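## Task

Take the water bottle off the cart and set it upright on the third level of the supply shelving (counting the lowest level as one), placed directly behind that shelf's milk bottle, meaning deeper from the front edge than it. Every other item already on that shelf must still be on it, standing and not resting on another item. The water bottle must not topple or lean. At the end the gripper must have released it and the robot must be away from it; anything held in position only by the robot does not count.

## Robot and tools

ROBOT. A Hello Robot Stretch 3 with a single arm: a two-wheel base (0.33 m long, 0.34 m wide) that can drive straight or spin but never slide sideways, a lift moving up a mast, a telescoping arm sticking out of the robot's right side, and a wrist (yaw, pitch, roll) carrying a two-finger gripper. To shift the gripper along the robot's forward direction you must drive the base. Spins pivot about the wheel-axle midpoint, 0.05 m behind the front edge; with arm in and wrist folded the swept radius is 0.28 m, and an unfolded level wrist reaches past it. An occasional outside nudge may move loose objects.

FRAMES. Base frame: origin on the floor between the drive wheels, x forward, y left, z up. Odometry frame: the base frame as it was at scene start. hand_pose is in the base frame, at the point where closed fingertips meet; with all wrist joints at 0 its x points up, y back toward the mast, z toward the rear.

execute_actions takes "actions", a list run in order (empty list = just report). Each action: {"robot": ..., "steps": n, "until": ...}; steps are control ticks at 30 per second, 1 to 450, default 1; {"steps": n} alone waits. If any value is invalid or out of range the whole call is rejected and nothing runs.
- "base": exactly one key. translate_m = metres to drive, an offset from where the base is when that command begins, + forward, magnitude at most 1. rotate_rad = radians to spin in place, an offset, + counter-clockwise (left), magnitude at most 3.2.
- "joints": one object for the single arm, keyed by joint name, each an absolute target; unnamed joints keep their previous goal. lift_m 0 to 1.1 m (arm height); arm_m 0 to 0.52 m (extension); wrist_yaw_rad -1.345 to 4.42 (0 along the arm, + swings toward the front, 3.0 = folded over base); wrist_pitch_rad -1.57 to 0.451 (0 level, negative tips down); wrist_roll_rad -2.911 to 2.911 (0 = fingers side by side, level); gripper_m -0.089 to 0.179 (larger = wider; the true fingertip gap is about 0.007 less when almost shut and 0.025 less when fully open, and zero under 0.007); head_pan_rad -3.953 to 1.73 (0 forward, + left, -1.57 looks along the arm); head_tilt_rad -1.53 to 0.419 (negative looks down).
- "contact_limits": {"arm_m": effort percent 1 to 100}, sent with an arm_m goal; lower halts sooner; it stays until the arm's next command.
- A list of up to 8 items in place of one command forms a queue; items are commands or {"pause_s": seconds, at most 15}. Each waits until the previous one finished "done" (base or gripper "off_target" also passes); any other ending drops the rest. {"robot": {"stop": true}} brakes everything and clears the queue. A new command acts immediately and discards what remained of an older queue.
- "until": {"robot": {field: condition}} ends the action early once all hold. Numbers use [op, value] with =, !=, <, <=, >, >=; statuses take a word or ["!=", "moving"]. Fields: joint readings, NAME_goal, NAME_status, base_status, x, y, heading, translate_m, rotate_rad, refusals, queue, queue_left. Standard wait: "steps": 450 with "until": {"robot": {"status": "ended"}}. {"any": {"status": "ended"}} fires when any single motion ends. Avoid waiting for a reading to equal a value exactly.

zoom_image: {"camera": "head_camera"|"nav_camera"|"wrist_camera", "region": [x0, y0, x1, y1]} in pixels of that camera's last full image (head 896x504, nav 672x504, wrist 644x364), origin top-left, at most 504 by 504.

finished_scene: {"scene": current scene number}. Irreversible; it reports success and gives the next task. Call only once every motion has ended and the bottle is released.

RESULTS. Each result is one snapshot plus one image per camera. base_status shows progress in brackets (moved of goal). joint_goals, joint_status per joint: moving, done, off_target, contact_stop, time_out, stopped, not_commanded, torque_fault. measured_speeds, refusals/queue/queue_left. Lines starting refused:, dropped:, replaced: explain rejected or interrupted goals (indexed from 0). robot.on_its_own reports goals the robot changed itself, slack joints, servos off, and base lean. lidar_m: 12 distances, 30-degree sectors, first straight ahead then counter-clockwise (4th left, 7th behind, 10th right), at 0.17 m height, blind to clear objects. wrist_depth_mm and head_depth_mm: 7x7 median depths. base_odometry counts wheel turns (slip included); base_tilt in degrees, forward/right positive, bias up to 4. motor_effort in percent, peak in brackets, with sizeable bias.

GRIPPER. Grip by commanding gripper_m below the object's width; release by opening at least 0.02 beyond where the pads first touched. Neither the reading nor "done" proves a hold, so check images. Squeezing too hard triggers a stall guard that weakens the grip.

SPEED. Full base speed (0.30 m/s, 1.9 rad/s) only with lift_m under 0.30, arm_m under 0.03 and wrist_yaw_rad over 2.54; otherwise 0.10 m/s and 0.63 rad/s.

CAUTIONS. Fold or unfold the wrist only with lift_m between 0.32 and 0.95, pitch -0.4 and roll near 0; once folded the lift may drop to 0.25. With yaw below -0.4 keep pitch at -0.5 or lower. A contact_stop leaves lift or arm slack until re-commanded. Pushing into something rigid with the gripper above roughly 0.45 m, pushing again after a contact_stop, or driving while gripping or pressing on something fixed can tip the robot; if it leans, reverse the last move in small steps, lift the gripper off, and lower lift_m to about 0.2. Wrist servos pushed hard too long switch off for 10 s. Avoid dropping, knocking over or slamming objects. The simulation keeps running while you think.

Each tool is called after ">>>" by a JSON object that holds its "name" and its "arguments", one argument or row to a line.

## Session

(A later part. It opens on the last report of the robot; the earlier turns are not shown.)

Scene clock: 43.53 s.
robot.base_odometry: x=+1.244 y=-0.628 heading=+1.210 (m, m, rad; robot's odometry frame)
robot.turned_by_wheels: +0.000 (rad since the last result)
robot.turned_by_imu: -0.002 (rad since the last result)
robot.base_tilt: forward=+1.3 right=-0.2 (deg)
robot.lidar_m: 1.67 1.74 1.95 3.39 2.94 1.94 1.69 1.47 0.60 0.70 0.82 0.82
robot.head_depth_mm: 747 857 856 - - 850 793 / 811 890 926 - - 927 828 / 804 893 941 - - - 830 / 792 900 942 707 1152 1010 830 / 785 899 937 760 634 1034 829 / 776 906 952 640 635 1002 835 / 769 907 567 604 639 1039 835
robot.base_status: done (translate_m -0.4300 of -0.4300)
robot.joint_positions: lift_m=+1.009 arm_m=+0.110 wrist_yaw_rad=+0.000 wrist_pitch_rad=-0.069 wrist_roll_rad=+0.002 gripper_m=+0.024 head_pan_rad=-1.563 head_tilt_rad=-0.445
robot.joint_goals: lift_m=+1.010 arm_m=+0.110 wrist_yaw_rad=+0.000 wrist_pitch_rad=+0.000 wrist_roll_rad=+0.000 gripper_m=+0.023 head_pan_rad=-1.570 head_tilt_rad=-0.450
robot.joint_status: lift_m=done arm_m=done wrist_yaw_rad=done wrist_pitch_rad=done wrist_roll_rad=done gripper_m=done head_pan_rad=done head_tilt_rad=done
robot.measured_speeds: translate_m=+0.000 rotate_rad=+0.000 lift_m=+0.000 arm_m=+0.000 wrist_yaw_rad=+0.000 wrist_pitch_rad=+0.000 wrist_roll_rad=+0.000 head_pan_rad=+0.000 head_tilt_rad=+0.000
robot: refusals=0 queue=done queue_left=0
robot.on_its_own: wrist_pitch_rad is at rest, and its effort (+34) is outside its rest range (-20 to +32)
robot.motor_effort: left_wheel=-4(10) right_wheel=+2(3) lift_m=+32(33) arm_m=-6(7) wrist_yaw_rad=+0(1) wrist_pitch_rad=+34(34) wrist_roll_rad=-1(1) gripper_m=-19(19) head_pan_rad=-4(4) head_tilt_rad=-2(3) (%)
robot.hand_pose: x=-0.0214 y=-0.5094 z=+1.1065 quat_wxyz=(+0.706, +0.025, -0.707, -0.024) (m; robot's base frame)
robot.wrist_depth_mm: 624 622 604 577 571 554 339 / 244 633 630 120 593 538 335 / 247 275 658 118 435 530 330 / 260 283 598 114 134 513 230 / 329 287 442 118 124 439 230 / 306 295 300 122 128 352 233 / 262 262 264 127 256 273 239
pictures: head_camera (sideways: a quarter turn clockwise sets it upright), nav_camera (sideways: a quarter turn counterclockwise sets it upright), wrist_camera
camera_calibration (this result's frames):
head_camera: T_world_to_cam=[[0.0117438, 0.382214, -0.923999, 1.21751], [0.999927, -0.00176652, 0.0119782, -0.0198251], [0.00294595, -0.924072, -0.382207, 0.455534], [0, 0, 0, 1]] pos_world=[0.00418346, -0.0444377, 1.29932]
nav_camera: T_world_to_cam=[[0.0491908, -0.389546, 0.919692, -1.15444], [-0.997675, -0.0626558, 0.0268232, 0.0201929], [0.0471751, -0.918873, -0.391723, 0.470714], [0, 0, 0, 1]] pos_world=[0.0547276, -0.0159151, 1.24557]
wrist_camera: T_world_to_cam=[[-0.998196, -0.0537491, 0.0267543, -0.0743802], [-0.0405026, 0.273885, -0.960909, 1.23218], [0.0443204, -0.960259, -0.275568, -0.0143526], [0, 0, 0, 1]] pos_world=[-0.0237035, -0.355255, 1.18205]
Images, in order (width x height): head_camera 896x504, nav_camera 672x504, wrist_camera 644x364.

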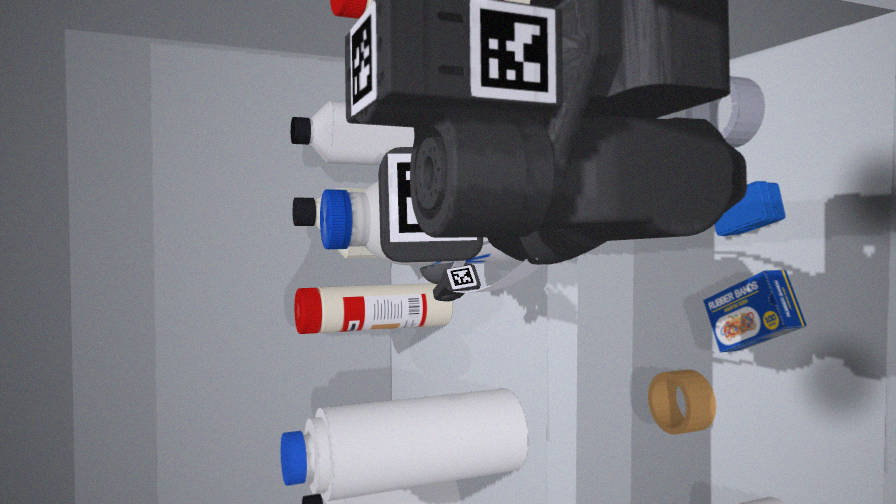

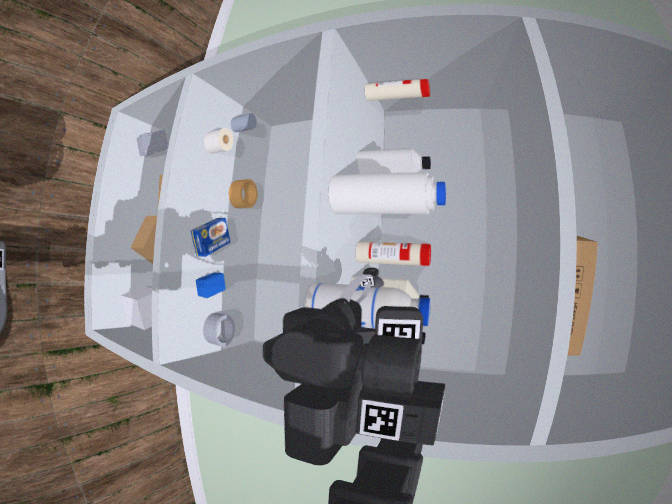

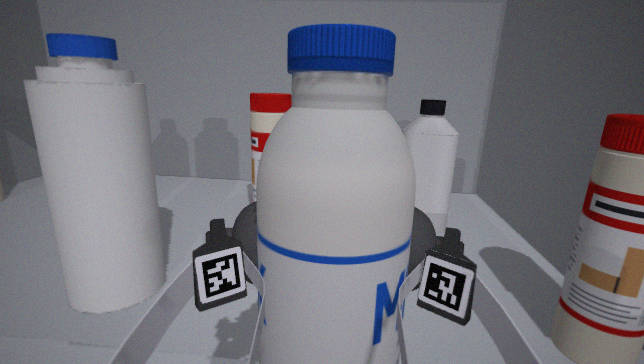

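>>> {"name": "execute_actions", "arguments": {
  "actions": [
    {"robot":[{"joints":{"arm_m":0.235}},{"joints":{"lift_m":0.977}}],"steps":450,"until":{"robot":{"status":"ended"}}},
    {"robot":[{"joints":{"gripper_m":0.14}},{"joints":{"arm_m":0.0}}],"steps":450,"until":{"robot":{"status":"ended"}}}
  ]
}}

Scene clock: 51.27 s.
robot.base_odometry: x=+1.244 y=-0.628 heading=+1.210 (m, m, rad; robot's odometry frame)
robot.turned_by_wheels: +0.000 (rad since the last result)
robot.turned_by_imu: -0.002 (rad since the last result)
robot.base_tilt: forward=+1.4 right=-0.3 (deg)
robot.lidar_m: 1.67 1.74 1.96 3.41 2.93 1.94 1.69 1.47 0.60 0.70 0.82 0.82
robot.head_depth_mm: 747 853 854 696 596 - - / 810 888 926 791 629 - - / 798 893 937 702 614 - - / 790 897 947 617 627 - 808 / 782 900 940 763 1159 1034 833 / 778 903 953 641 635 1004 836 / 771 907 569 603 639 1037 837
robot.base_status: done (translate_m -0.4300 of -0.4300)
robot.joint_positions: lift_m=+0.977 arm_m=+0.000 wrist_yaw_rad=+0.000 wrist_pitch_rad=-0.024 wrist_roll_rad=+0.002 gripper_m=+0.140 head_pan_rad=-1.563 head_tilt_rad=-0.445
robot.joint_goals: lift_m=+0.977 arm_m=+0.000 wrist_yaw_rad=+0.000 wrist_pitch_rad=+0.000 wrist_roll_rad=+0.000 gripper_m=+0.140 head_pan_rad=-1.570 head_tilt_rad=-0.450
robot.joint_status: lift_m=done arm_m=done wrist_yaw_rad=done wrist_pitch_rad=done wrist_roll_rad=done gripper_m=done head_pan_rad=done head_tilt_rad=done
robot.measured_speeds: translate_m=+0.000 rotate_rad=+0.000 lift_m=+0.000 arm_m=+0.000 wrist_yaw_rad=+0.000 wrist_pitch_rad=+0.000 wrist_roll_rad=+0.000 head_pan_rad=+0.000 head_tilt_rad=+0.000
robot: refusals=0 queue=done queue_left=0
robot.motor_effort: left_wheel=-3(3) right_wheel=+2(2) lift_m=+14(33) arm_m=-6(7) wrist_yaw_rad=+0(1) wrist_pitch_rad=+12(35) wrist_roll_rad=-1(1) gripper_m=+0(83) head_pan_rad=-5(4) head_tilt_rad=-2(3) (%)
robot.hand_pose: x=-0.0214 y=-0.4010 z=+1.0859 quat_wxyz=(+0.707, +0.009, -0.707, -0.009) (m; robot's base frame)
robot.wrist_depth_mm: 678 748 718 701 686 547 331 / 672 355 744 722 703 534 313 / 652 359 768 354 723 523 304 / 595 374 610 363 584 508 309 / 409 412 415 377 444 339 317 / 640 - 345 342 334 - 312 / 667 873 879 849 840 481 334
pictures: head_camera (sideways: a quarter turn clockwise sets it upright), nav_camera (sideways: a quarter turn counterclockwise sets it upright), wrist_camera
camera_calibration (this result's frames):
head_camera: T_world_to_cam=[[0.0117494, 0.382216, -0.923998, 1.21751], [0.999927, -0.00178121, 0.0119781, -0.0198251], [0.0029324, -0.924071, -0.382209, 0.455537], [0, 0, 0, 1]] pos_world=[0.0041828, -0.0444377, 1.29932]
nav_camera: T_world_to_cam=[[0.0491851, -0.38955, 0.919691, -1.15444], [-0.997676, -0.0626412, 0.0268231, 0.0201931], [0.0471616, -0.918873, -0.391725, 0.470717], [0, 0, 0, 1]] pos_world=[0.0547274, -0.0159156, 1.24557]
wrist_camera: T_world_to_cam=[[-0.998199, -0.0524449, 0.0291215, -0.0700645], [-0.0404745, 0.230505, -0.972229, 1.17762], [0.0442757, -0.971657, -0.232213, 0.032398], [0, 0, 0, 1]] pos_world=[-0.0237091, -0.243643, 1.15448]
Images, in order (width x height): head_camera 896x504, nav_camera 672x504, wrist_camera 644x364.

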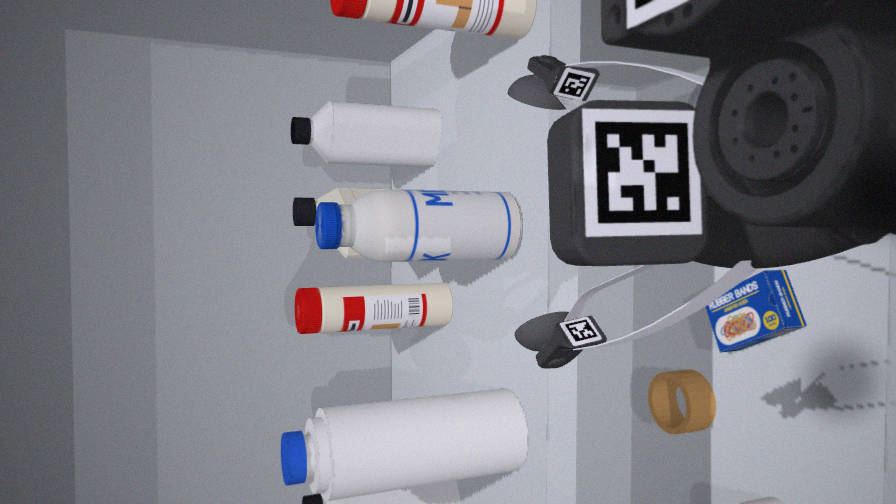

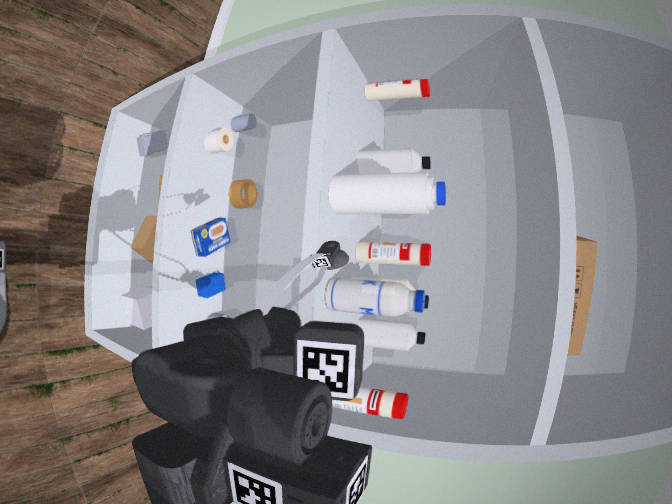

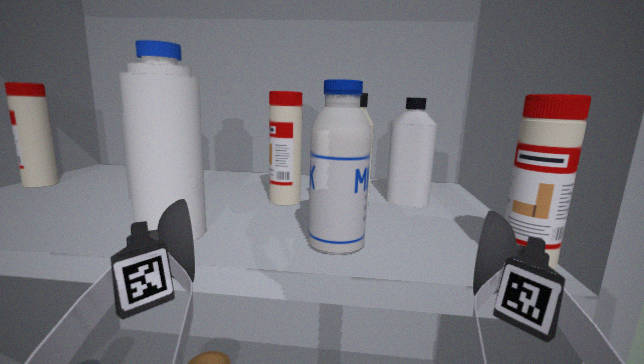

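>>> {"name": "execute_actions", "arguments": {
  "actions": [
    {"robot":[{"base":{"rotate_rad":-0.705}},{"base":{"translate_m":-1.0},"joints":{"lift_m":0.68,"head_tilt_rad":-0.65}},{"base":{"translate_m":-0.44}},{"base":{"rotate_rad":-1.22}}],"steps":450,"until":{"robot":{"status":"ended"}}},
    {"steps":450,"until":{"robot":{"status":"ended"}}}
  ]
}}

Scene clock: 80.20 s.
robot.base_odometry: x=-0.016 y=-1.325 heading=-0.715 (m, m, rad; robot's odometry frame)
robot.turned_by_wheels: -1.925 (rad since the last result)
robot.turned_by_imu: -1.957 (rad since the last result)
robot.base_tilt: forward=+1.4 right=-0.3 (deg)
robot.lidar_m: 1.02 1.94 1.70 2.80 2.57 2.81 2.50 2.34 0.70 0.56 0.81 0.95
robot.head_depth_mm: 980 1096 1235 1393 1624 1411 1236 / 940 1045 1179 1093 1059 1156 1229 / 908 1005 1121 1097 929 1095 1194 / 874 965 1074 1080 871 1056 1161 / 846 931 1031 1065 874 1069 1169 / 819 896 989 1059 1209 1404 1241 / 791 866 954 1059 1192 1363 1242
robot.base_status: done (rotate_rad -1.2199 of -1.2200)
robot.joint_positions: lift_m=+0.680 arm_m=+0.000 wrist_yaw_rad=+0.000 wrist_pitch_rad=-0.023 wrist_roll_rad=+0.002 gripper_m=+0.140 head_pan_rad=-1.563 head_tilt_rad=-0.642
robot.joint_goals: lift_m=+0.680 arm_m=+0.000 wrist_yaw_rad=+0.000 wrist_pitch_rad=+0.000 wrist_roll_rad=+0.000 gripper_m=+0.140 head_pan_rad=-1.570 head_tilt_rad=-0.650
robot.joint_status: lift_m=done arm_m=done wrist_yaw_rad=done wrist_pitch_rad=done wrist_roll_rad=done gripper_m=done head_pan_rad=done head_tilt_rad=done
robot.measured_speeds: translate_m=+0.000 rotate_rad=+0.000 lift_m=+0.000 arm_m=+0.000 wrist_yaw_rad=+0.000 wrist_pitch_rad=+0.000 wrist_roll_rad=+0.000 head_pan_rad=+0.000 head_tilt_rad=+0.000
robot: refusals=0 queue=done queue_left=0
robot.motor_effort: left_wheel=+3(8) right_wheel=-2(5) lift_m=+14(14) arm_m=-6(6) wrist_yaw_rad=-1(1) wrist_pitch_rad=+11(12) wrist_roll_rad=-1(1) gripper_m=+0(0) head_pan_rad=-5(4) head_tilt_rad=-3(22) (%)
robot.hand_pose: x=-0.0214 y=-0.4010 z=+0.7891 quat_wxyz=(+0.707, +0.009, -0.707, -0.008) (m; robot's base frame)
robot.wrist_depth_mm: 599 633 688 740 785 848 934 / 615 659 700 753 825 889 963 / 631 679 717 751 844 924 - / 650 688 662 461 749 955 - / 672 713 361 388 424 464 - / 696 - 367 768 834 - - / 703 770 691 678 656 - -
pictures: head_camera (sideways: a quarter turn clockwise sets it upright), nav_camera (sideways: a quarter turn counterclockwise sets it upright), wrist_camera
camera_calibration (this result's frames):
head_camera: T_world_to_cam=[[0.010433, 0.555661, -0.831344, 1.09666], [0.999943, -0.00398147, 0.00988771, -0.0171009], [0.00218425, -0.831399, -0.555671, 0.681249], [0, 0, 0, 1]] pos_world=[0.0041704, -0.0430512, 1.29042]
nav_camera: T_world_to_cam=[[0.0504936, -0.562003, 0.825593, -1.03171], [-0.997646, -0.0667886, 0.0155517, 0.0348725], [0.0464001, -0.824434, -0.564052, 0.69495], [0, 0, 0, 1]] pos_world=[0.0546395, -0.00455615, 1.24322]
wrist_camera: T_world_to_cam=[[-0.998199, -0.0524261, 0.0291562, -0.0614416], [-0.0404744, 0.229856, -0.972383, 0.888926], [0.0442765, -0.971812, -0.231564, -0.0371121], [0, 0, 0, 1]] pos_world=[-0.023709, -0.243612, 0.857574]
Images, in order (width x height): head_camera 896x504, nav_camera 672x504, wrist_camera 644x364.

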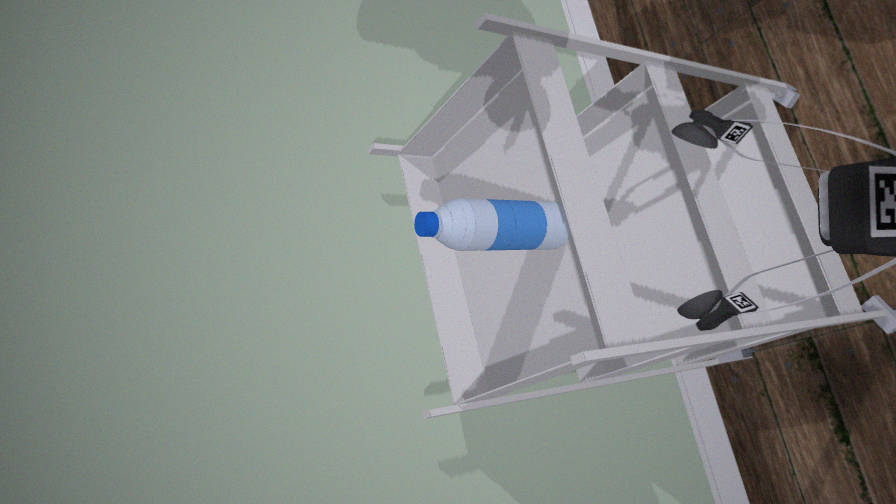

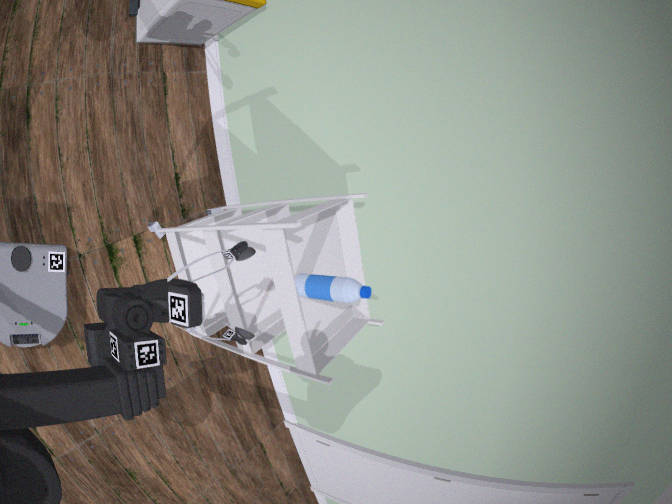

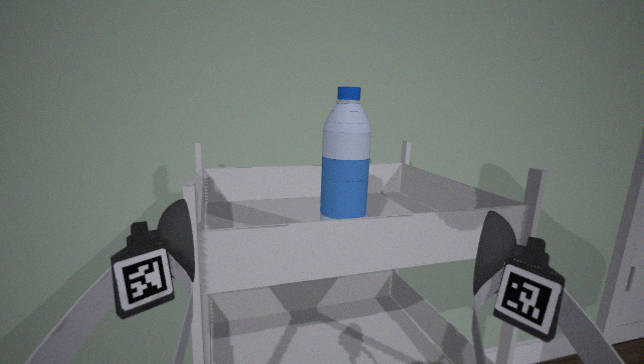

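>>> {"name": "execute_actions", "arguments": {
  "actions": [
    {"robot":[{"base":{"translate_m":-0.008},"joints":{"arm_m":0.325}}],"steps":450,"until":{"robot":{"status":"ended"}}}
  ]
}}

Scene clock: 83.93 s.
robot.base_odometry: x=-0.022 y=-1.320 heading=-0.715 (m, m, rad; robot's odometry frame)
robot.turned_by_wheels: +0.000 (rad since the last result)
robot.turned_by_imu: -0.001 (rad since the last result)
robot.base_tilt: forward=+1.5 right=-0.2 (deg)
robot.lidar_m: 1.03 1.94 1.69 2.80 2.58 2.80 2.48 2.35 0.71 0.56 0.75 0.96
robot.head_depth_mm: 982 1093 1239 1401 1622 1457 - / 946 1049 1182 1082 958 1247 1209 / 913 1005 1130 1106 - 1070 1190 / 878 964 1075 1072 899 1044 1161 / 847 931 1035 1064 871 1018 1167 / 820 899 994 1065 1186 1392 1251 / 795 867 959 1063 1197 1368 1240
robot.base_status: done (translate_m -0.0080 of -0.0080)
robot.joint_positions: lift_m=+0.680 arm_m=+0.325 wrist_yaw_rad=+0.000 wrist_pitch_rad=-0.023 wrist_roll_rad=+0.002 gripper_m=+0.140 head_pan_rad=-1.563 head_tilt_rad=-0.642
robot.joint_goals: lift_m=+0.680 arm_m=+0.325 wrist_yaw_rad=+0.000 wrist_pitch_rad=+0.000 wrist_roll_rad=+0.000 gripper_m=+0.140 head_pan_rad=-1.570 head_tilt_rad=-0.650
robot.joint_status: lift_m=done arm_m=done wrist_yaw_rad=done wrist_pitch_rad=done wrist_roll_rad=done gripper_m=done head_pan_rad=done head_tilt_rad=done
robot.measured_speeds: translate_m=+0.000 rotate_rad=+0.000 lift_m=+0.000 arm_m=+0.000 wrist_yaw_rad=+0.000 wrist_pitch_rad=+0.000 wrist_roll_rad=+0.000 head_pan_rad=+0.000 head_tilt_rad=+0.000
robot: refusals=0 queue=done queue_left=0
robot.motor_effort: left_wheel=+2(5) right_wheel=-1(5) lift_m=+14(14) arm_m=+4(3) wrist_yaw_rad=+0(1) wrist_pitch_rad=+12(11) wrist_roll_rad=-1(1) gripper_m=+0(0) head_pan_rad=-5(4) head_tilt_rad=-4(4) (%)
robot.hand_pose: x=-0.0214 y=-0.7251 z=+0.7891 quat_wxyz=(+0.707, +0.009, -0.707, -0.008) (m; robot's base frame)
robot.wrist_depth_mm: 366 384 414 439 478 518 571 / 376 399 427 122 503 542 593 / 389 411 439 119 517 565 623 / 394 421 451 114 447 589 660 / 338 350 373 115 425 607 682 / 322 - 345 120 339 - 286 / 273 282 278 125 282 286 257
pictures: head_camera (sideways: a quarter turn clockwise sets it upright), nav_camera (sideways: a quarter turn counterclockwise sets it upright), wrist_camera
camera_calibration (this result's frames):
head_camera: T_world_to_cam=[[0.0104355, 0.555705, -0.831314, 1.09663], [0.999943, -0.003987, 0.00988708, -0.0171001], [0.00217986, -0.83137, -0.555715, 0.681307], [0, 0, 0, 1]] pos_world=[0.00417018, -0.0430505, 1.29042]
nav_camera: T_world_to_cam=[[0.0504911, -0.562047, 0.825563, -1.03167], [-0.997646, -0.0667845, 0.0155485, 0.0348766], [0.0463958, -0.824404, -0.564096, 0.695008], [0, 0, 0, 1]] pos_world=[0.0546395, -0.00455327, 1.24322]
wrist_camera: T_world_to_cam=[[-0.9982, -0.052408, 0.0291566, -0.0784243], [-0.0404703, 0.229851, -0.972384, 0.96342], [0.0442591, -0.971814, -0.231558, -0.352075], [0, 0, 0, 1]] pos_world=[-0.0237108, -0.567705, 0.857575]
Images, in order (width x height): head_camera 896x504, nav_camera 672x504, wrist_camera 644x364.

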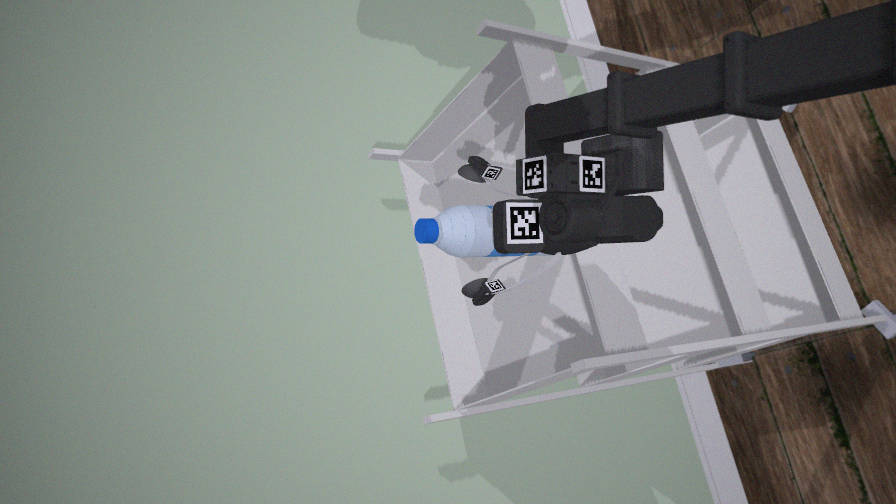

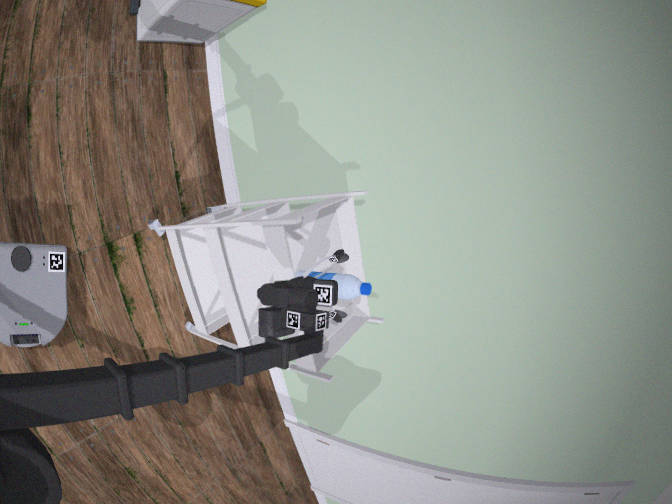

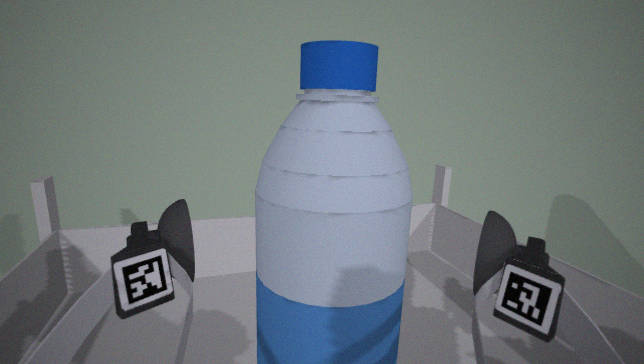

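>>> {"name": "execute_actions", "arguments": {
  "actions": [
    {"robot":[{"joints":{"lift_m":0.665,"arm_m":0.32}},{"joints":{"gripper_m":0.015}},{"joints":{"lift_m":0.8}},{"joints":{"arm_m":0.0,"lift_m":0.9}}],"steps":450,"until":{"robot":{"status":"ended"}}},
    {"robot":[{"base":{"rotate_rad":1.372},"joints":{"lift_m":1.06,"head_tilt_rad":-0.45}},{"base":{"translate_m":1.0}},{"base":{"translate_m":0.79}},{"base":{"rotate_rad":0.553}}],"steps":30}
  ]
}}

>>> {"name": "execute_actions", "arguments": {
  "actions": [
    {"steps":450,"until":{"robot":{"status":"ended"}}},
    {"steps":450,"until":{"robot":{"status":"ended"}}},
    {"steps":450,"until":{"robot":{"status":"ended"}}}
  ]
}}

Scene clock: 93.20 s.
robot.base_odometry: x=-0.022 y=-1.320 heading=-0.291 (m, m, rad; robot's odometry frame)
robot.turned_by_wheels: +0.424 (rad since the last result)
robot.turned_by_imu: +0.426 (rad since the last result)
robot.base_tilt: forward=+1.2 right=-0.5 (deg)
robot.lidar_m: 1.99 1.70 2.83 2.50 2.94 2.52 2.47 0.76 0.58 0.56 1.00 0.96
robot.head_depth_mm: 808 866 936 1010 1058 - - / 815 874 940 1019 1067 - - / 823 879 948 360 - - - / 827 888 953 995 386 1224 1330 / 833 894 961 1043 1142 1260 1357 / 834 900 969 1056 1155 1272 1369 / 844 908 975 1067 1159 1288 1370
robot.base_status: moving (rotate_rad +0.4240 of +1.3720)
robot.joint_positions: lift_m=+0.979 arm_m=+0.000 wrist_yaw_rad=+0.000 wrist_pitch_rad=-0.071 wrist_roll_rad=+0.002 gripper_m=+0.019 head_pan_rad=-1.563 head_tilt_rad=-0.458
robot.joint_goals: lift_m=+1.060 arm_m=+0.000 wrist_yaw_rad=+0.000 wrist_pitch_rad=+0.000 wrist_roll_rad=+0.000 gripper_m=+0.018 head_pan_rad=-1.570 head_tilt_rad=-0.450
robot.joint_status: lift_m=moving arm_m=done wrist_yaw_rad=done wrist_pitch_rad=done wrist_roll_rad=done gripper_m=done head_pan_rad=done head_tilt_rad=done
robot.measured_speeds: translate_m=+0.000 rotate_rad=+0.634 lift_m=+0.110 arm_m=+0.000 wrist_yaw_rad=+0.000 wrist_pitch_rad=+0.000 wrist_roll_rad=+0.000 head_pan_rad=+0.000 head_tilt_rad=+0.000
robot: refusals=0 queue=running queue_left=3
robot.motor_effort: left_wheel=-7(10) right_wheel=+4(7) lift_m=+37(33) arm_m=-6(6) wrist_yaw_rad=+1(0) wrist_pitch_rad=+35(37) wrist_roll_rad=-1(1) gripper_m=-21(95) head_pan_rad=-4(5) head_tilt_rad=+4(23) (%)
robot.hand_pose: x=-0.0215 y=-0.3993 z=+1.0758 quat_wxyz=(+0.706, +0.025, -0.707, -0.026) (m; robot's base frame)
robot.wrist_depth_mm: 755 731 706 117 660 641 621 / 798 760 747 116 676 662 642 / 830 798 773 110 129 691 665 / 865 842 782 110 125 720 697 / 903 876 827 114 120 746 730 / 951 918 848 119 124 779 746 / 928 960 914 124 635 687 681
pictures: head_camera (sideways: a quarter turn clockwise sets it upright), nav_camera (sideways: a quarter turn counterclockwise sets it upright), wrist_camera
camera_calibration (this result's frames):
head_camera: T_world_to_cam=[[0.0116798, 0.394393, -0.918868, 1.21081], [0.999928, -0.0020003, 0.0118516, -0.0196601], [0.00283616, -0.91894, -0.394388, 0.471386], [0, 0, 0, 1]] pos_world=[0.00417977, -0.0443996, 1.29872]
nav_camera: T_world_to_cam=[[0.0492539, -0.401672, 0.914458, -1.14761], [-0.997677, -0.0629294, 0.0260947, 0.0211419], [0.0470648, -0.913619, -0.403839, 0.486482], [0, 0, 0, 1]] pos_world=[0.0547207, -0.0151729, 1.24535]
wrist_camera: T_world_to_cam=[[-0.998221, -0.0533534, 0.0266067, -0.0674419], [-0.0403729, 0.276545, -0.960152, 1.17273], [0.0438694, -0.959519, -0.278207, 0.0860479], [0, 0, 0, 1]] pos_world=[-0.0237505, -0.245345, 1.15173]
Images, in order (width x height): head_camera 896x504, nav_camera 672x504, wrist_camera 644x364.

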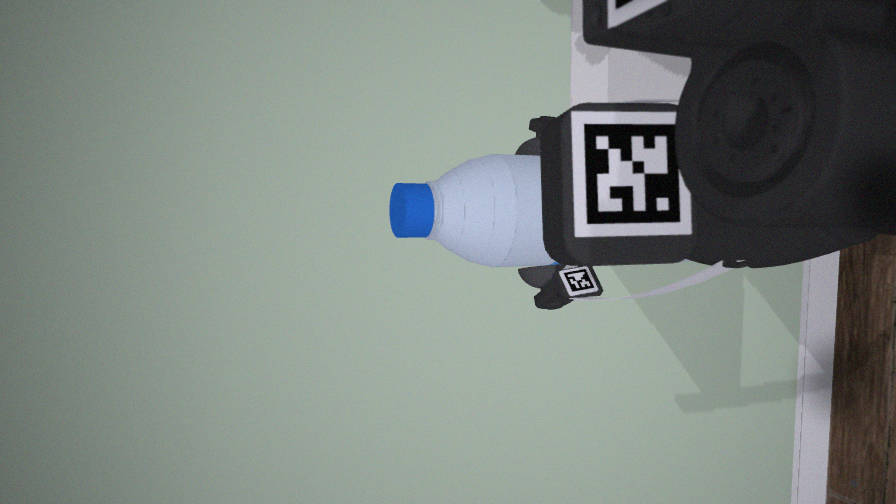

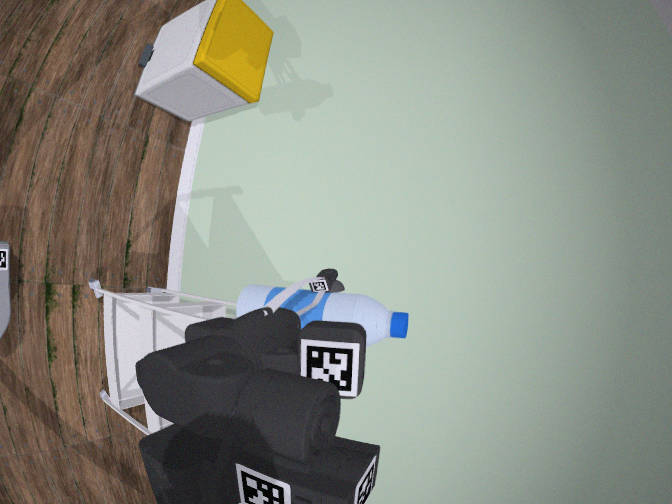

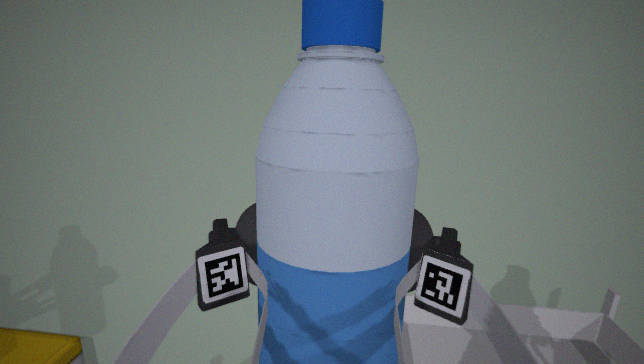

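Scene clock: 117.67 s.
robot.base_odometry: x=+1.395 y=-0.227 heading=+1.210 (m, m, rad; robot's odometry frame)
robot.turned_by_wheels: +1.501 (rad since the last result)
robot.turned_by_imu: +1.512 (rad since the last result)
robot.base_tilt: forward=+1.4 right=-0.2 (deg)
robot.lidar_m: 1.24 1.29 1.61 3.43 3.54 2.32 2.12 0.88 0.83 0.59 0.59 1.29
robot.head_depth_mm: 839 901 959 - - - - / 843 902 953 - - - - / 847 900 325 - - - - / 850 912 964 - - 981 846 / 848 904 788 776 852 960 846 / 630 634 634 635 634 713 811 / 469 498 543 1071 1209 1326 1405
robot.base_status: done (rotate_rad +0.5529 of +0.5530)
robot.joint_positions: lift_m=+1.059 arm_m=+0.000 wrist_yaw_rad=+0.000 wrist_pitch_rad=-0.071 wrist_roll_rad=+0.002 gripper_m=+0.019 head_pan_rad=-1.563 head_tilt_rad=-0.458
robot.joint_goals: lift_m=+1.060 arm_m=+0.000 wrist_yaw_rad=+0.000 wrist_pitch_rad=+0.000 wrist_roll_rad=+0.000 gripper_m=+0.018 head_pan_rad=-1.570 head_tilt_rad=-0.450
robot.joint_status: lift_m=done arm_m=done wrist_yaw_rad=done wrist_pitch_rad=done wrist_roll_rad=done gripper_m=done head_pan_rad=done head_tilt_rad=done
robot.measured_speeds: translate_m=+0.000 rotate_rad=+0.000 lift_m=+0.000 arm_m=+0.000 wrist_yaw_rad=+0.000 wrist_pitch_rad=+0.000 wrist_roll_rad=+0.000 head_pan_rad=+0.000 head_tilt_rad=+0.000
robot: refusals=0 queue=done queue_left=0
robot.on_its_own: wrist_pitch_rad is at rest, and its effort (+36) is outside its rest range (-20 to +32)
robot.motor_effort: left_wheel=-4(11) right_wheel=+2(7) lift_m=+33(33) arm_m=-6(6) wrist_yaw_rad=+0(1) wrist_pitch_rad=+36(35) wrist_roll_rad=-1(1) gripper_m=-20(20) head_pan_rad=-4(5) head_tilt_rad=+5(5) (%)
robot.hand_pose: x=-0.0214 y=-0.3993 z=+1.1558 quat_wxyz=(+0.706, +0.026, -0.707, -0.026) (m; robot's base frame)
robot.wrist_depth_mm: 775 315 462 117 685 662 666 / 804 339 475 116 704 695 687 / 840 343 445 110 129 712 694 / 878 853 413 110 124 381 481 / 918 892 388 114 121 383 499 / 948 927 380 119 124 380 440 / - - 401 124 364 362 356
pictures: head_camera (sideways: a quarter turn clockwise sets it upright), nav_camera (sideways: a quarter turn counterclockwise sets it upright), wrist_camera
camera_calibration (this result's frames):
head_camera: T_world_to_cam=[[0.0116818, 0.394239, -0.918934, 1.2109], [0.999928, -0.00200047, 0.0118532, -0.0196622], [0.00283469, -0.919006, -0.394234, 0.471187], [0, 0, 0, 1]] pos_world=[0.00417968, -0.0444002, 1.29873]
nav_camera: T_world_to_cam=[[0.0492519, -0.40152, 0.914525, -1.1477], [-0.997677, -0.0629229, 0.0261039, 0.0211298], [0.0470633, -0.913686, -0.403686, 0.486283], [0, 0, 0, 1]] pos_world=[0.0547208, -0.0151824, 1.24535]
wrist_camera: T_world_to_cam=[[-0.998214, -0.0534809, 0.0266053, -0.0695881], [-0.0404069, 0.27654, -0.960153, 1.24956], [0.0439924, -0.959513, -0.278207, 0.108314], [0, 0, 0, 1]] pos_world=[-0.0237378, -0.245347, 1.23176]
Images, in order (width x height): head_camera 896x504, nav_camera 672x504, wrist_camera 644x364.

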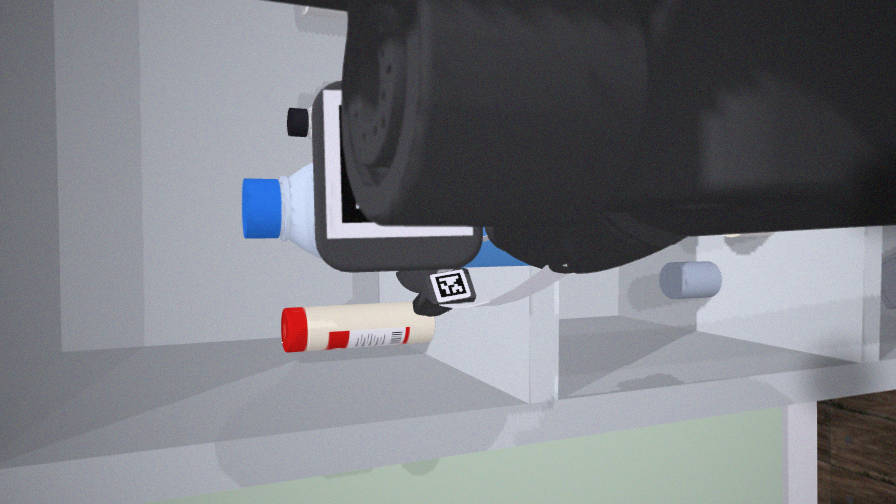

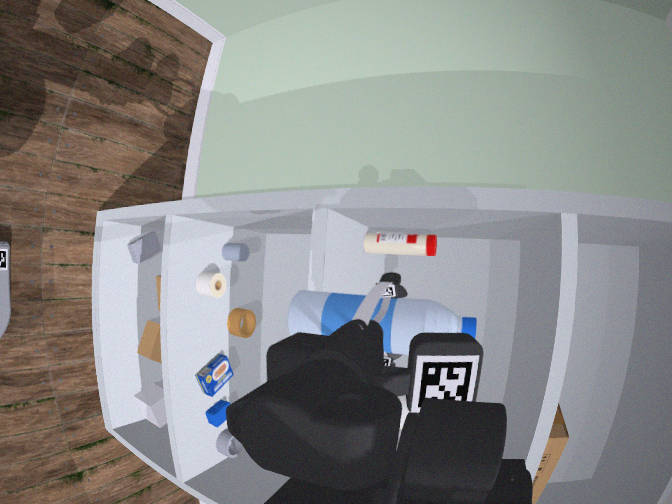

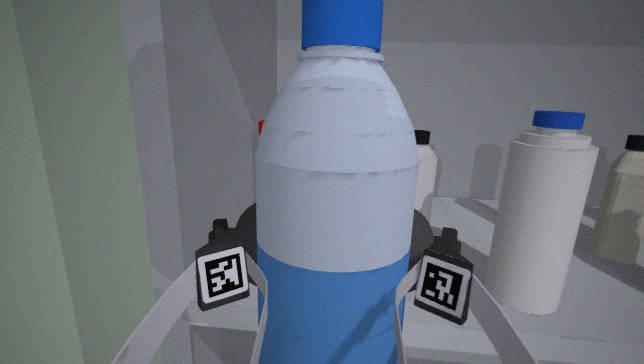

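Back in the same spot. Extend and lower in steps.

>>> {"name": "execute_actions", "arguments": {
  "actions": [
    {"robot":[{"joints":{"arm_m":0.37,"lift_m":1.07,"wrist_pitch_rad":0.03}},{"joints":{"lift_m":1.0}}],"steps":450,"until":{"robot":{"queue_left":["=",0],"wrist_pitch_rad":[">",-0.025]}}},
    {"robot":{"stop":true},"steps":10}
  ]
}}

Scene clock: 133.17 s.
robot.base_odometry: x=+1.395 y=-0.227 heading=+1.210 (m, m, rad; robot's odometry frame)
robot.turned_by_wheels: +0.000 (rad since the last result)
robot.turned_by_imu: -0.004 (rad since the last result)
robot.base_tilt: forward=+1.3 right=-0.2 (deg)
robot.lidar_m: 1.24 1.29 1.62 3.41 3.53 2.32 2.13 0.88 0.82 0.59 0.59 1.28
robot.head_depth_mm: 841 878 970 655 1146 978 819 / 843 885 951 753 1152 1011 842 / 846 889 - 759 1161 1013 846 / 849 898 977 726 1162 980 846 / 845 907 786 771 849 960 846 / 632 634 635 635 636 713 809 / 469 498 542 1074 1200 1325 1411
robot.base_status: done (rotate_rad +0.5529 of +0.5530)
robot.joint_positions: lift_m=+1.069 arm_m=+0.370 wrist_yaw_rad=+0.000 wrist_pitch_rad=-0.046 wrist_roll_rad=+0.002 gripper_m=+0.019 head_pan_rad=-1.563 head_tilt_rad=-0.458
robot.joint_goals: lift_m=+1.070 arm_m=+0.370 wrist_yaw_rad=+0.000 wrist_pitch_rad=+0.030 wrist_roll_rad=+0.000 gripper_m=+0.018 head_pan_rad=-1.570 head_tilt_rad=-0.450
robot.joint_status: lift_m=done arm_m=done wrist_yaw_rad=done wrist_pitch_rad=off_target wrist_roll_rad=done gripper_m=done head_pan_rad=done head_tilt_rad=done
robot.measured_speeds: translate_m=+0.000 rotate_rad=+0.000 lift_m=+0.000 arm_m=+0.000 wrist_yaw_rad=+0.000 wrist_pitch_rad=+0.000 wrist_roll_rad=+0.000 head_pan_rad=+0.000 head_tilt_rad=+0.000
robot: refusals=0 queue=dropped queue_left=0
robot.on_its_own: wrist_pitch_rad is at rest, and its effort (+38) is outside its rest range (-20 to +32)
robot.motor_effort: left_wheel=-4(4) right_wheel=+2(2) lift_m=+33(33) arm_m=+4(5) wrist_yaw_rad=+0(0) wrist_pitch_rad=+38(42) wrist_roll_rad=-1(1) gripper_m=-20(21) head_pan_rad=-5(5) head_tilt_rad=+4(4) (%)
robot.hand_pose: x=-0.0214 y=-0.7694 z=+1.1722 quat_wxyz=(+0.707, +0.017, -0.707, -0.017) (m; robot's base frame)
robot.wrist_depth_mm: 188 254 381 117 364 355 346 / 191 256 394 116 375 367 359 / 192 260 406 110 129 379 371 / 194 251 377 110 125 396 384 / 196 206 216 114 120 408 400 / 198 211 223 119 125 303 166 / 201 232 330 124 339 173 165
pictures: head_camera (sideways: a quarter turn clockwise sets it upright), nav_camera (sideways: a quarter turn counterclockwise sets it upright), wrist_camera
dropped: robot: command 0 of its queue: wrist_pitch_rad: off_target
camera_calibration (this result's frames):
head_camera: T_world_to_cam=[[0.0116907, 0.394199, -0.918951, 1.21092], [0.999928, -0.00202188, 0.0118536, -0.0196628], [0.00281467, -0.919023, -0.394194, 0.471134], [0, 0, 0, 1]] pos_world=[0.00417871, -0.0444003, 1.29873]
nav_camera: T_world_to_cam=[[0.0492427, -0.401481, 0.914543, -1.14772], [-0.997678, -0.0628998, 0.0261063, 0.0211267], [0.0470434, -0.913705, -0.403646, 0.486231], [0, 0, 0, 1]] pos_world=[0.0547204, -0.015186, 1.24535]
wrist_camera: T_world_to_cam=[[-0.998213, -0.0528186, 0.0279338, -0.0908582], [-0.0404108, 0.252431, -0.966771, 1.35683], [0.0440121, -0.966172, -0.254115, -0.27559], [0, 0, 0, 1]] pos_world=[-0.0237359, -0.613573, 1.24425]
Images, in order (width x height): head_camera 896x504, nav_camera 672x504, wrist_camera 644x364.

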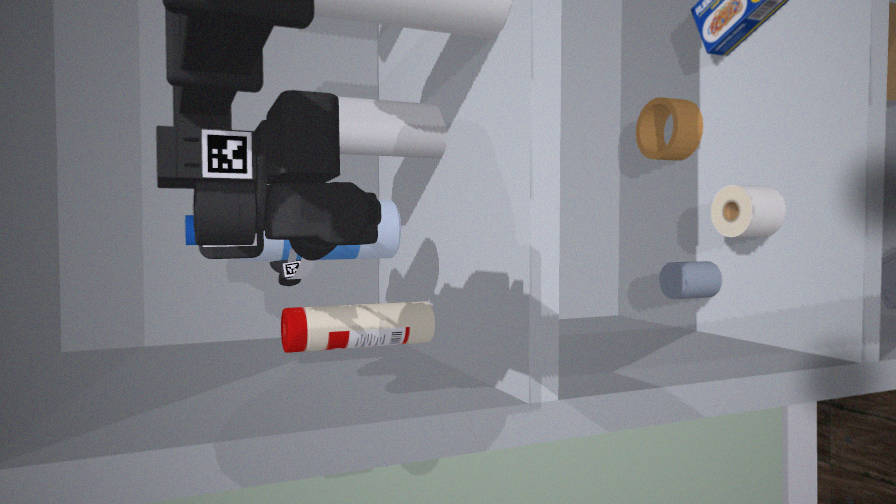

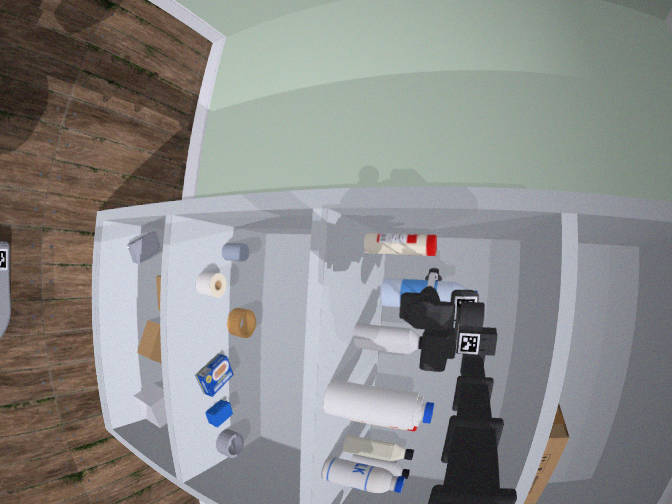

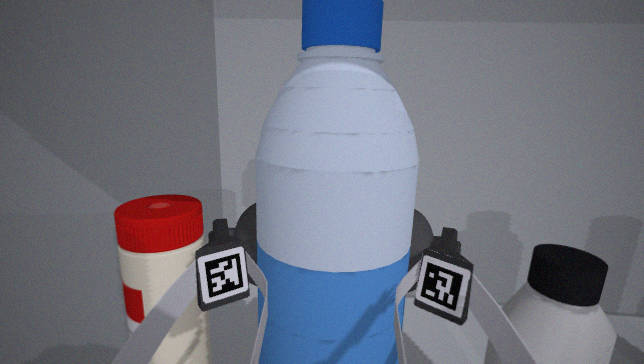

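About 5.5 cm above.

>>> {"name": "execute_actions", "arguments": {
  "actions": [
    {"robot":{"joints":{"lift_m":1.012}},"steps":90,"until":{"robot":{"status":"ended"}}}
  ]
}}

Scene clock: 134.60 s.
robot.base_odometry: x=+1.395 y=-0.227 heading=+1.210 (m, m, rad; robot's odometry frame)
robot.turned_by_wheels: +0.000 (rad since the last result)
robot.turned_by_imu: +0.000 (rad since the last result)
robot.base_tilt: forward=+1.3 right=-0.2 (deg)
robot.lidar_m: 1.24 1.29 1.62 3.43 3.53 2.32 2.13 0.88 0.82 0.59 0.59 1.28
robot.head_depth_mm: 839 904 - 677 1150 975 818 / 844 903 - 723 1153 1008 845 / 849 906 - 721 1154 1013 845 / 850 911 957 727 1168 985 842 / 847 904 787 775 850 959 847 / 632 633 633 634 634 715 809 / 468 497 542 1070 1205 1320 1406
robot.base_status: done (rotate_rad +0.5529 of +0.5530)
robot.joint_positions: lift_m=+1.012 arm_m=+0.370 wrist_yaw_rad=+0.000 wrist_pitch_rad=-0.045 wrist_roll_rad=+0.002 gripper_m=+0.019 head_pan_rad=-1.563 head_tilt_rad=-0.458
robot.joint_goals: lift_m=+1.012 arm_m=+0.370 wrist_yaw_rad=+0.000 wrist_pitch_rad=+0.030 wrist_roll_rad=+0.000 gripper_m=+0.018 head_pan_rad=-1.570 head_tilt_rad=-0.450
robot.joint_status: lift_m=done arm_m=done wrist_yaw_rad=done wrist_pitch_rad=off_target wrist_roll_rad=done gripper_m=done head_pan_rad=done head_tilt_rad=done
robot.measured_speeds: translate_m=+0.000 rotate_rad=+0.000 lift_m=+0.000 arm_m=+0.000 wrist_yaw_rad=+0.000 wrist_pitch_rad=+0.000 wrist_roll_rad=+0.000 head_pan_rad=+0.000 head_tilt_rad=+0.000
robot: refusals=0 queue=done queue_left=0
robot.on_its_own: wrist_pitch_rad is at rest, and its effort (+37) is outside its rest range (-20 to +32)
robot.motor_effort: left_wheel=-3(4) right_wheel=+2(2) lift_m=+18(35) arm_m=+4(4) wrist_yaw_rad=+0(0) wrist_pitch_rad=+37(38) wrist_roll_rad=-1(1) gripper_m=-20(20) head_pan_rad=-4(4) head_tilt_rad=+5(5) (%)
robot.hand_pose: x=-0.0214 y=-0.7694 z=+1.1153 quat_wxyz=(+0.707, +0.016, -0.707, -0.016) (m; robot's base frame)
robot.wrist_depth_mm: 188 254 380 117 363 354 347 / 191 257 397 116 371 369 360 / 192 190 406 110 129 379 368 / 194 194 379 110 125 393 151 / 196 203 214 114 121 405 146 / 198 211 223 119 124 160 147 / 201 232 256 124 263 162 154
pictures: head_camera (sideways: a quarter turn clockwise sets it upright), nav_camera (sideways: a quarter turn counterclockwise sets it upright), wrist_camera
camera_calibration (this result's frames):
head_camera: T_world_to_cam=[[0.0116909, 0.394199, -0.918951, 1.21092], [0.999928, -0.00202223, 0.0118536, -0.0196628], [0.00281434, -0.919023, -0.394194, 0.471134], [0, 0, 0, 1]] pos_world=[0.00417869, -0.0444003, 1.29873]
nav_camera: T_world_to_cam=[[0.0492426, -0.401481, 0.914543, -1.14772], [-0.997678, -0.0628995, 0.0261063, 0.0211267], [0.0470431, -0.913705, -0.403646, 0.486231], [0, 0, 0, 1]] pos_world=[0.0547204, -0.015186, 1.24535]
wrist_camera: T_world_to_cam=[[-0.998213, -0.0527846, 0.0279998, -0.0893205], [-0.040411, 0.251221, -0.967086, 1.30133], [0.0440131, -0.966489, -0.252905, -0.291666], [0, 0, 0, 1]] pos_world=[-0.0237358, -0.613529, 1.18723]
Images, in order (width x height): head_camera 896x504, nav_camera 672x504, wrist_camera 644x364.

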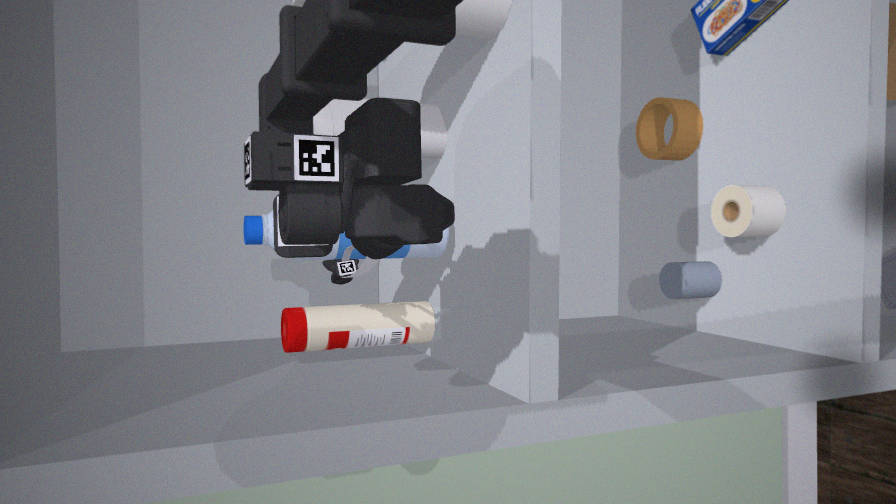

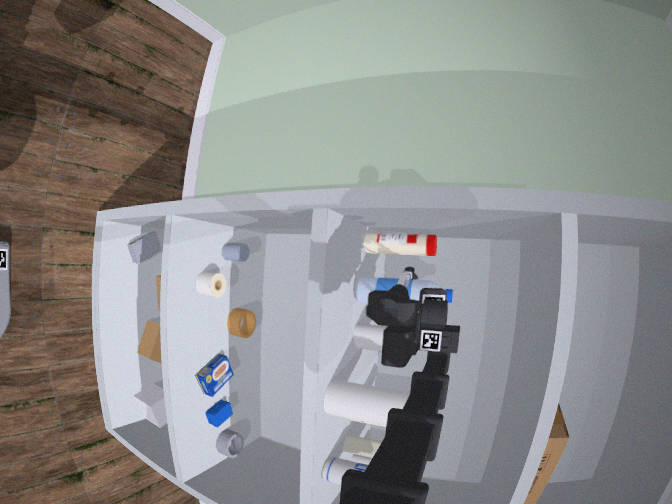

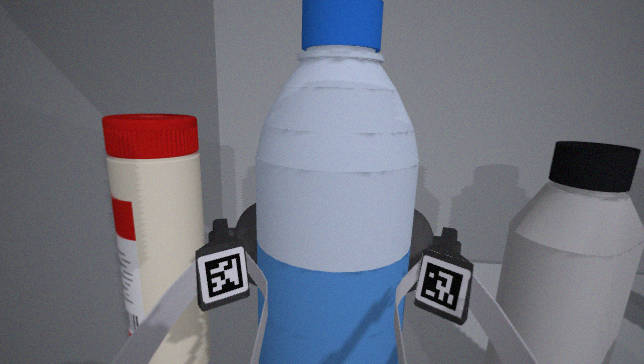

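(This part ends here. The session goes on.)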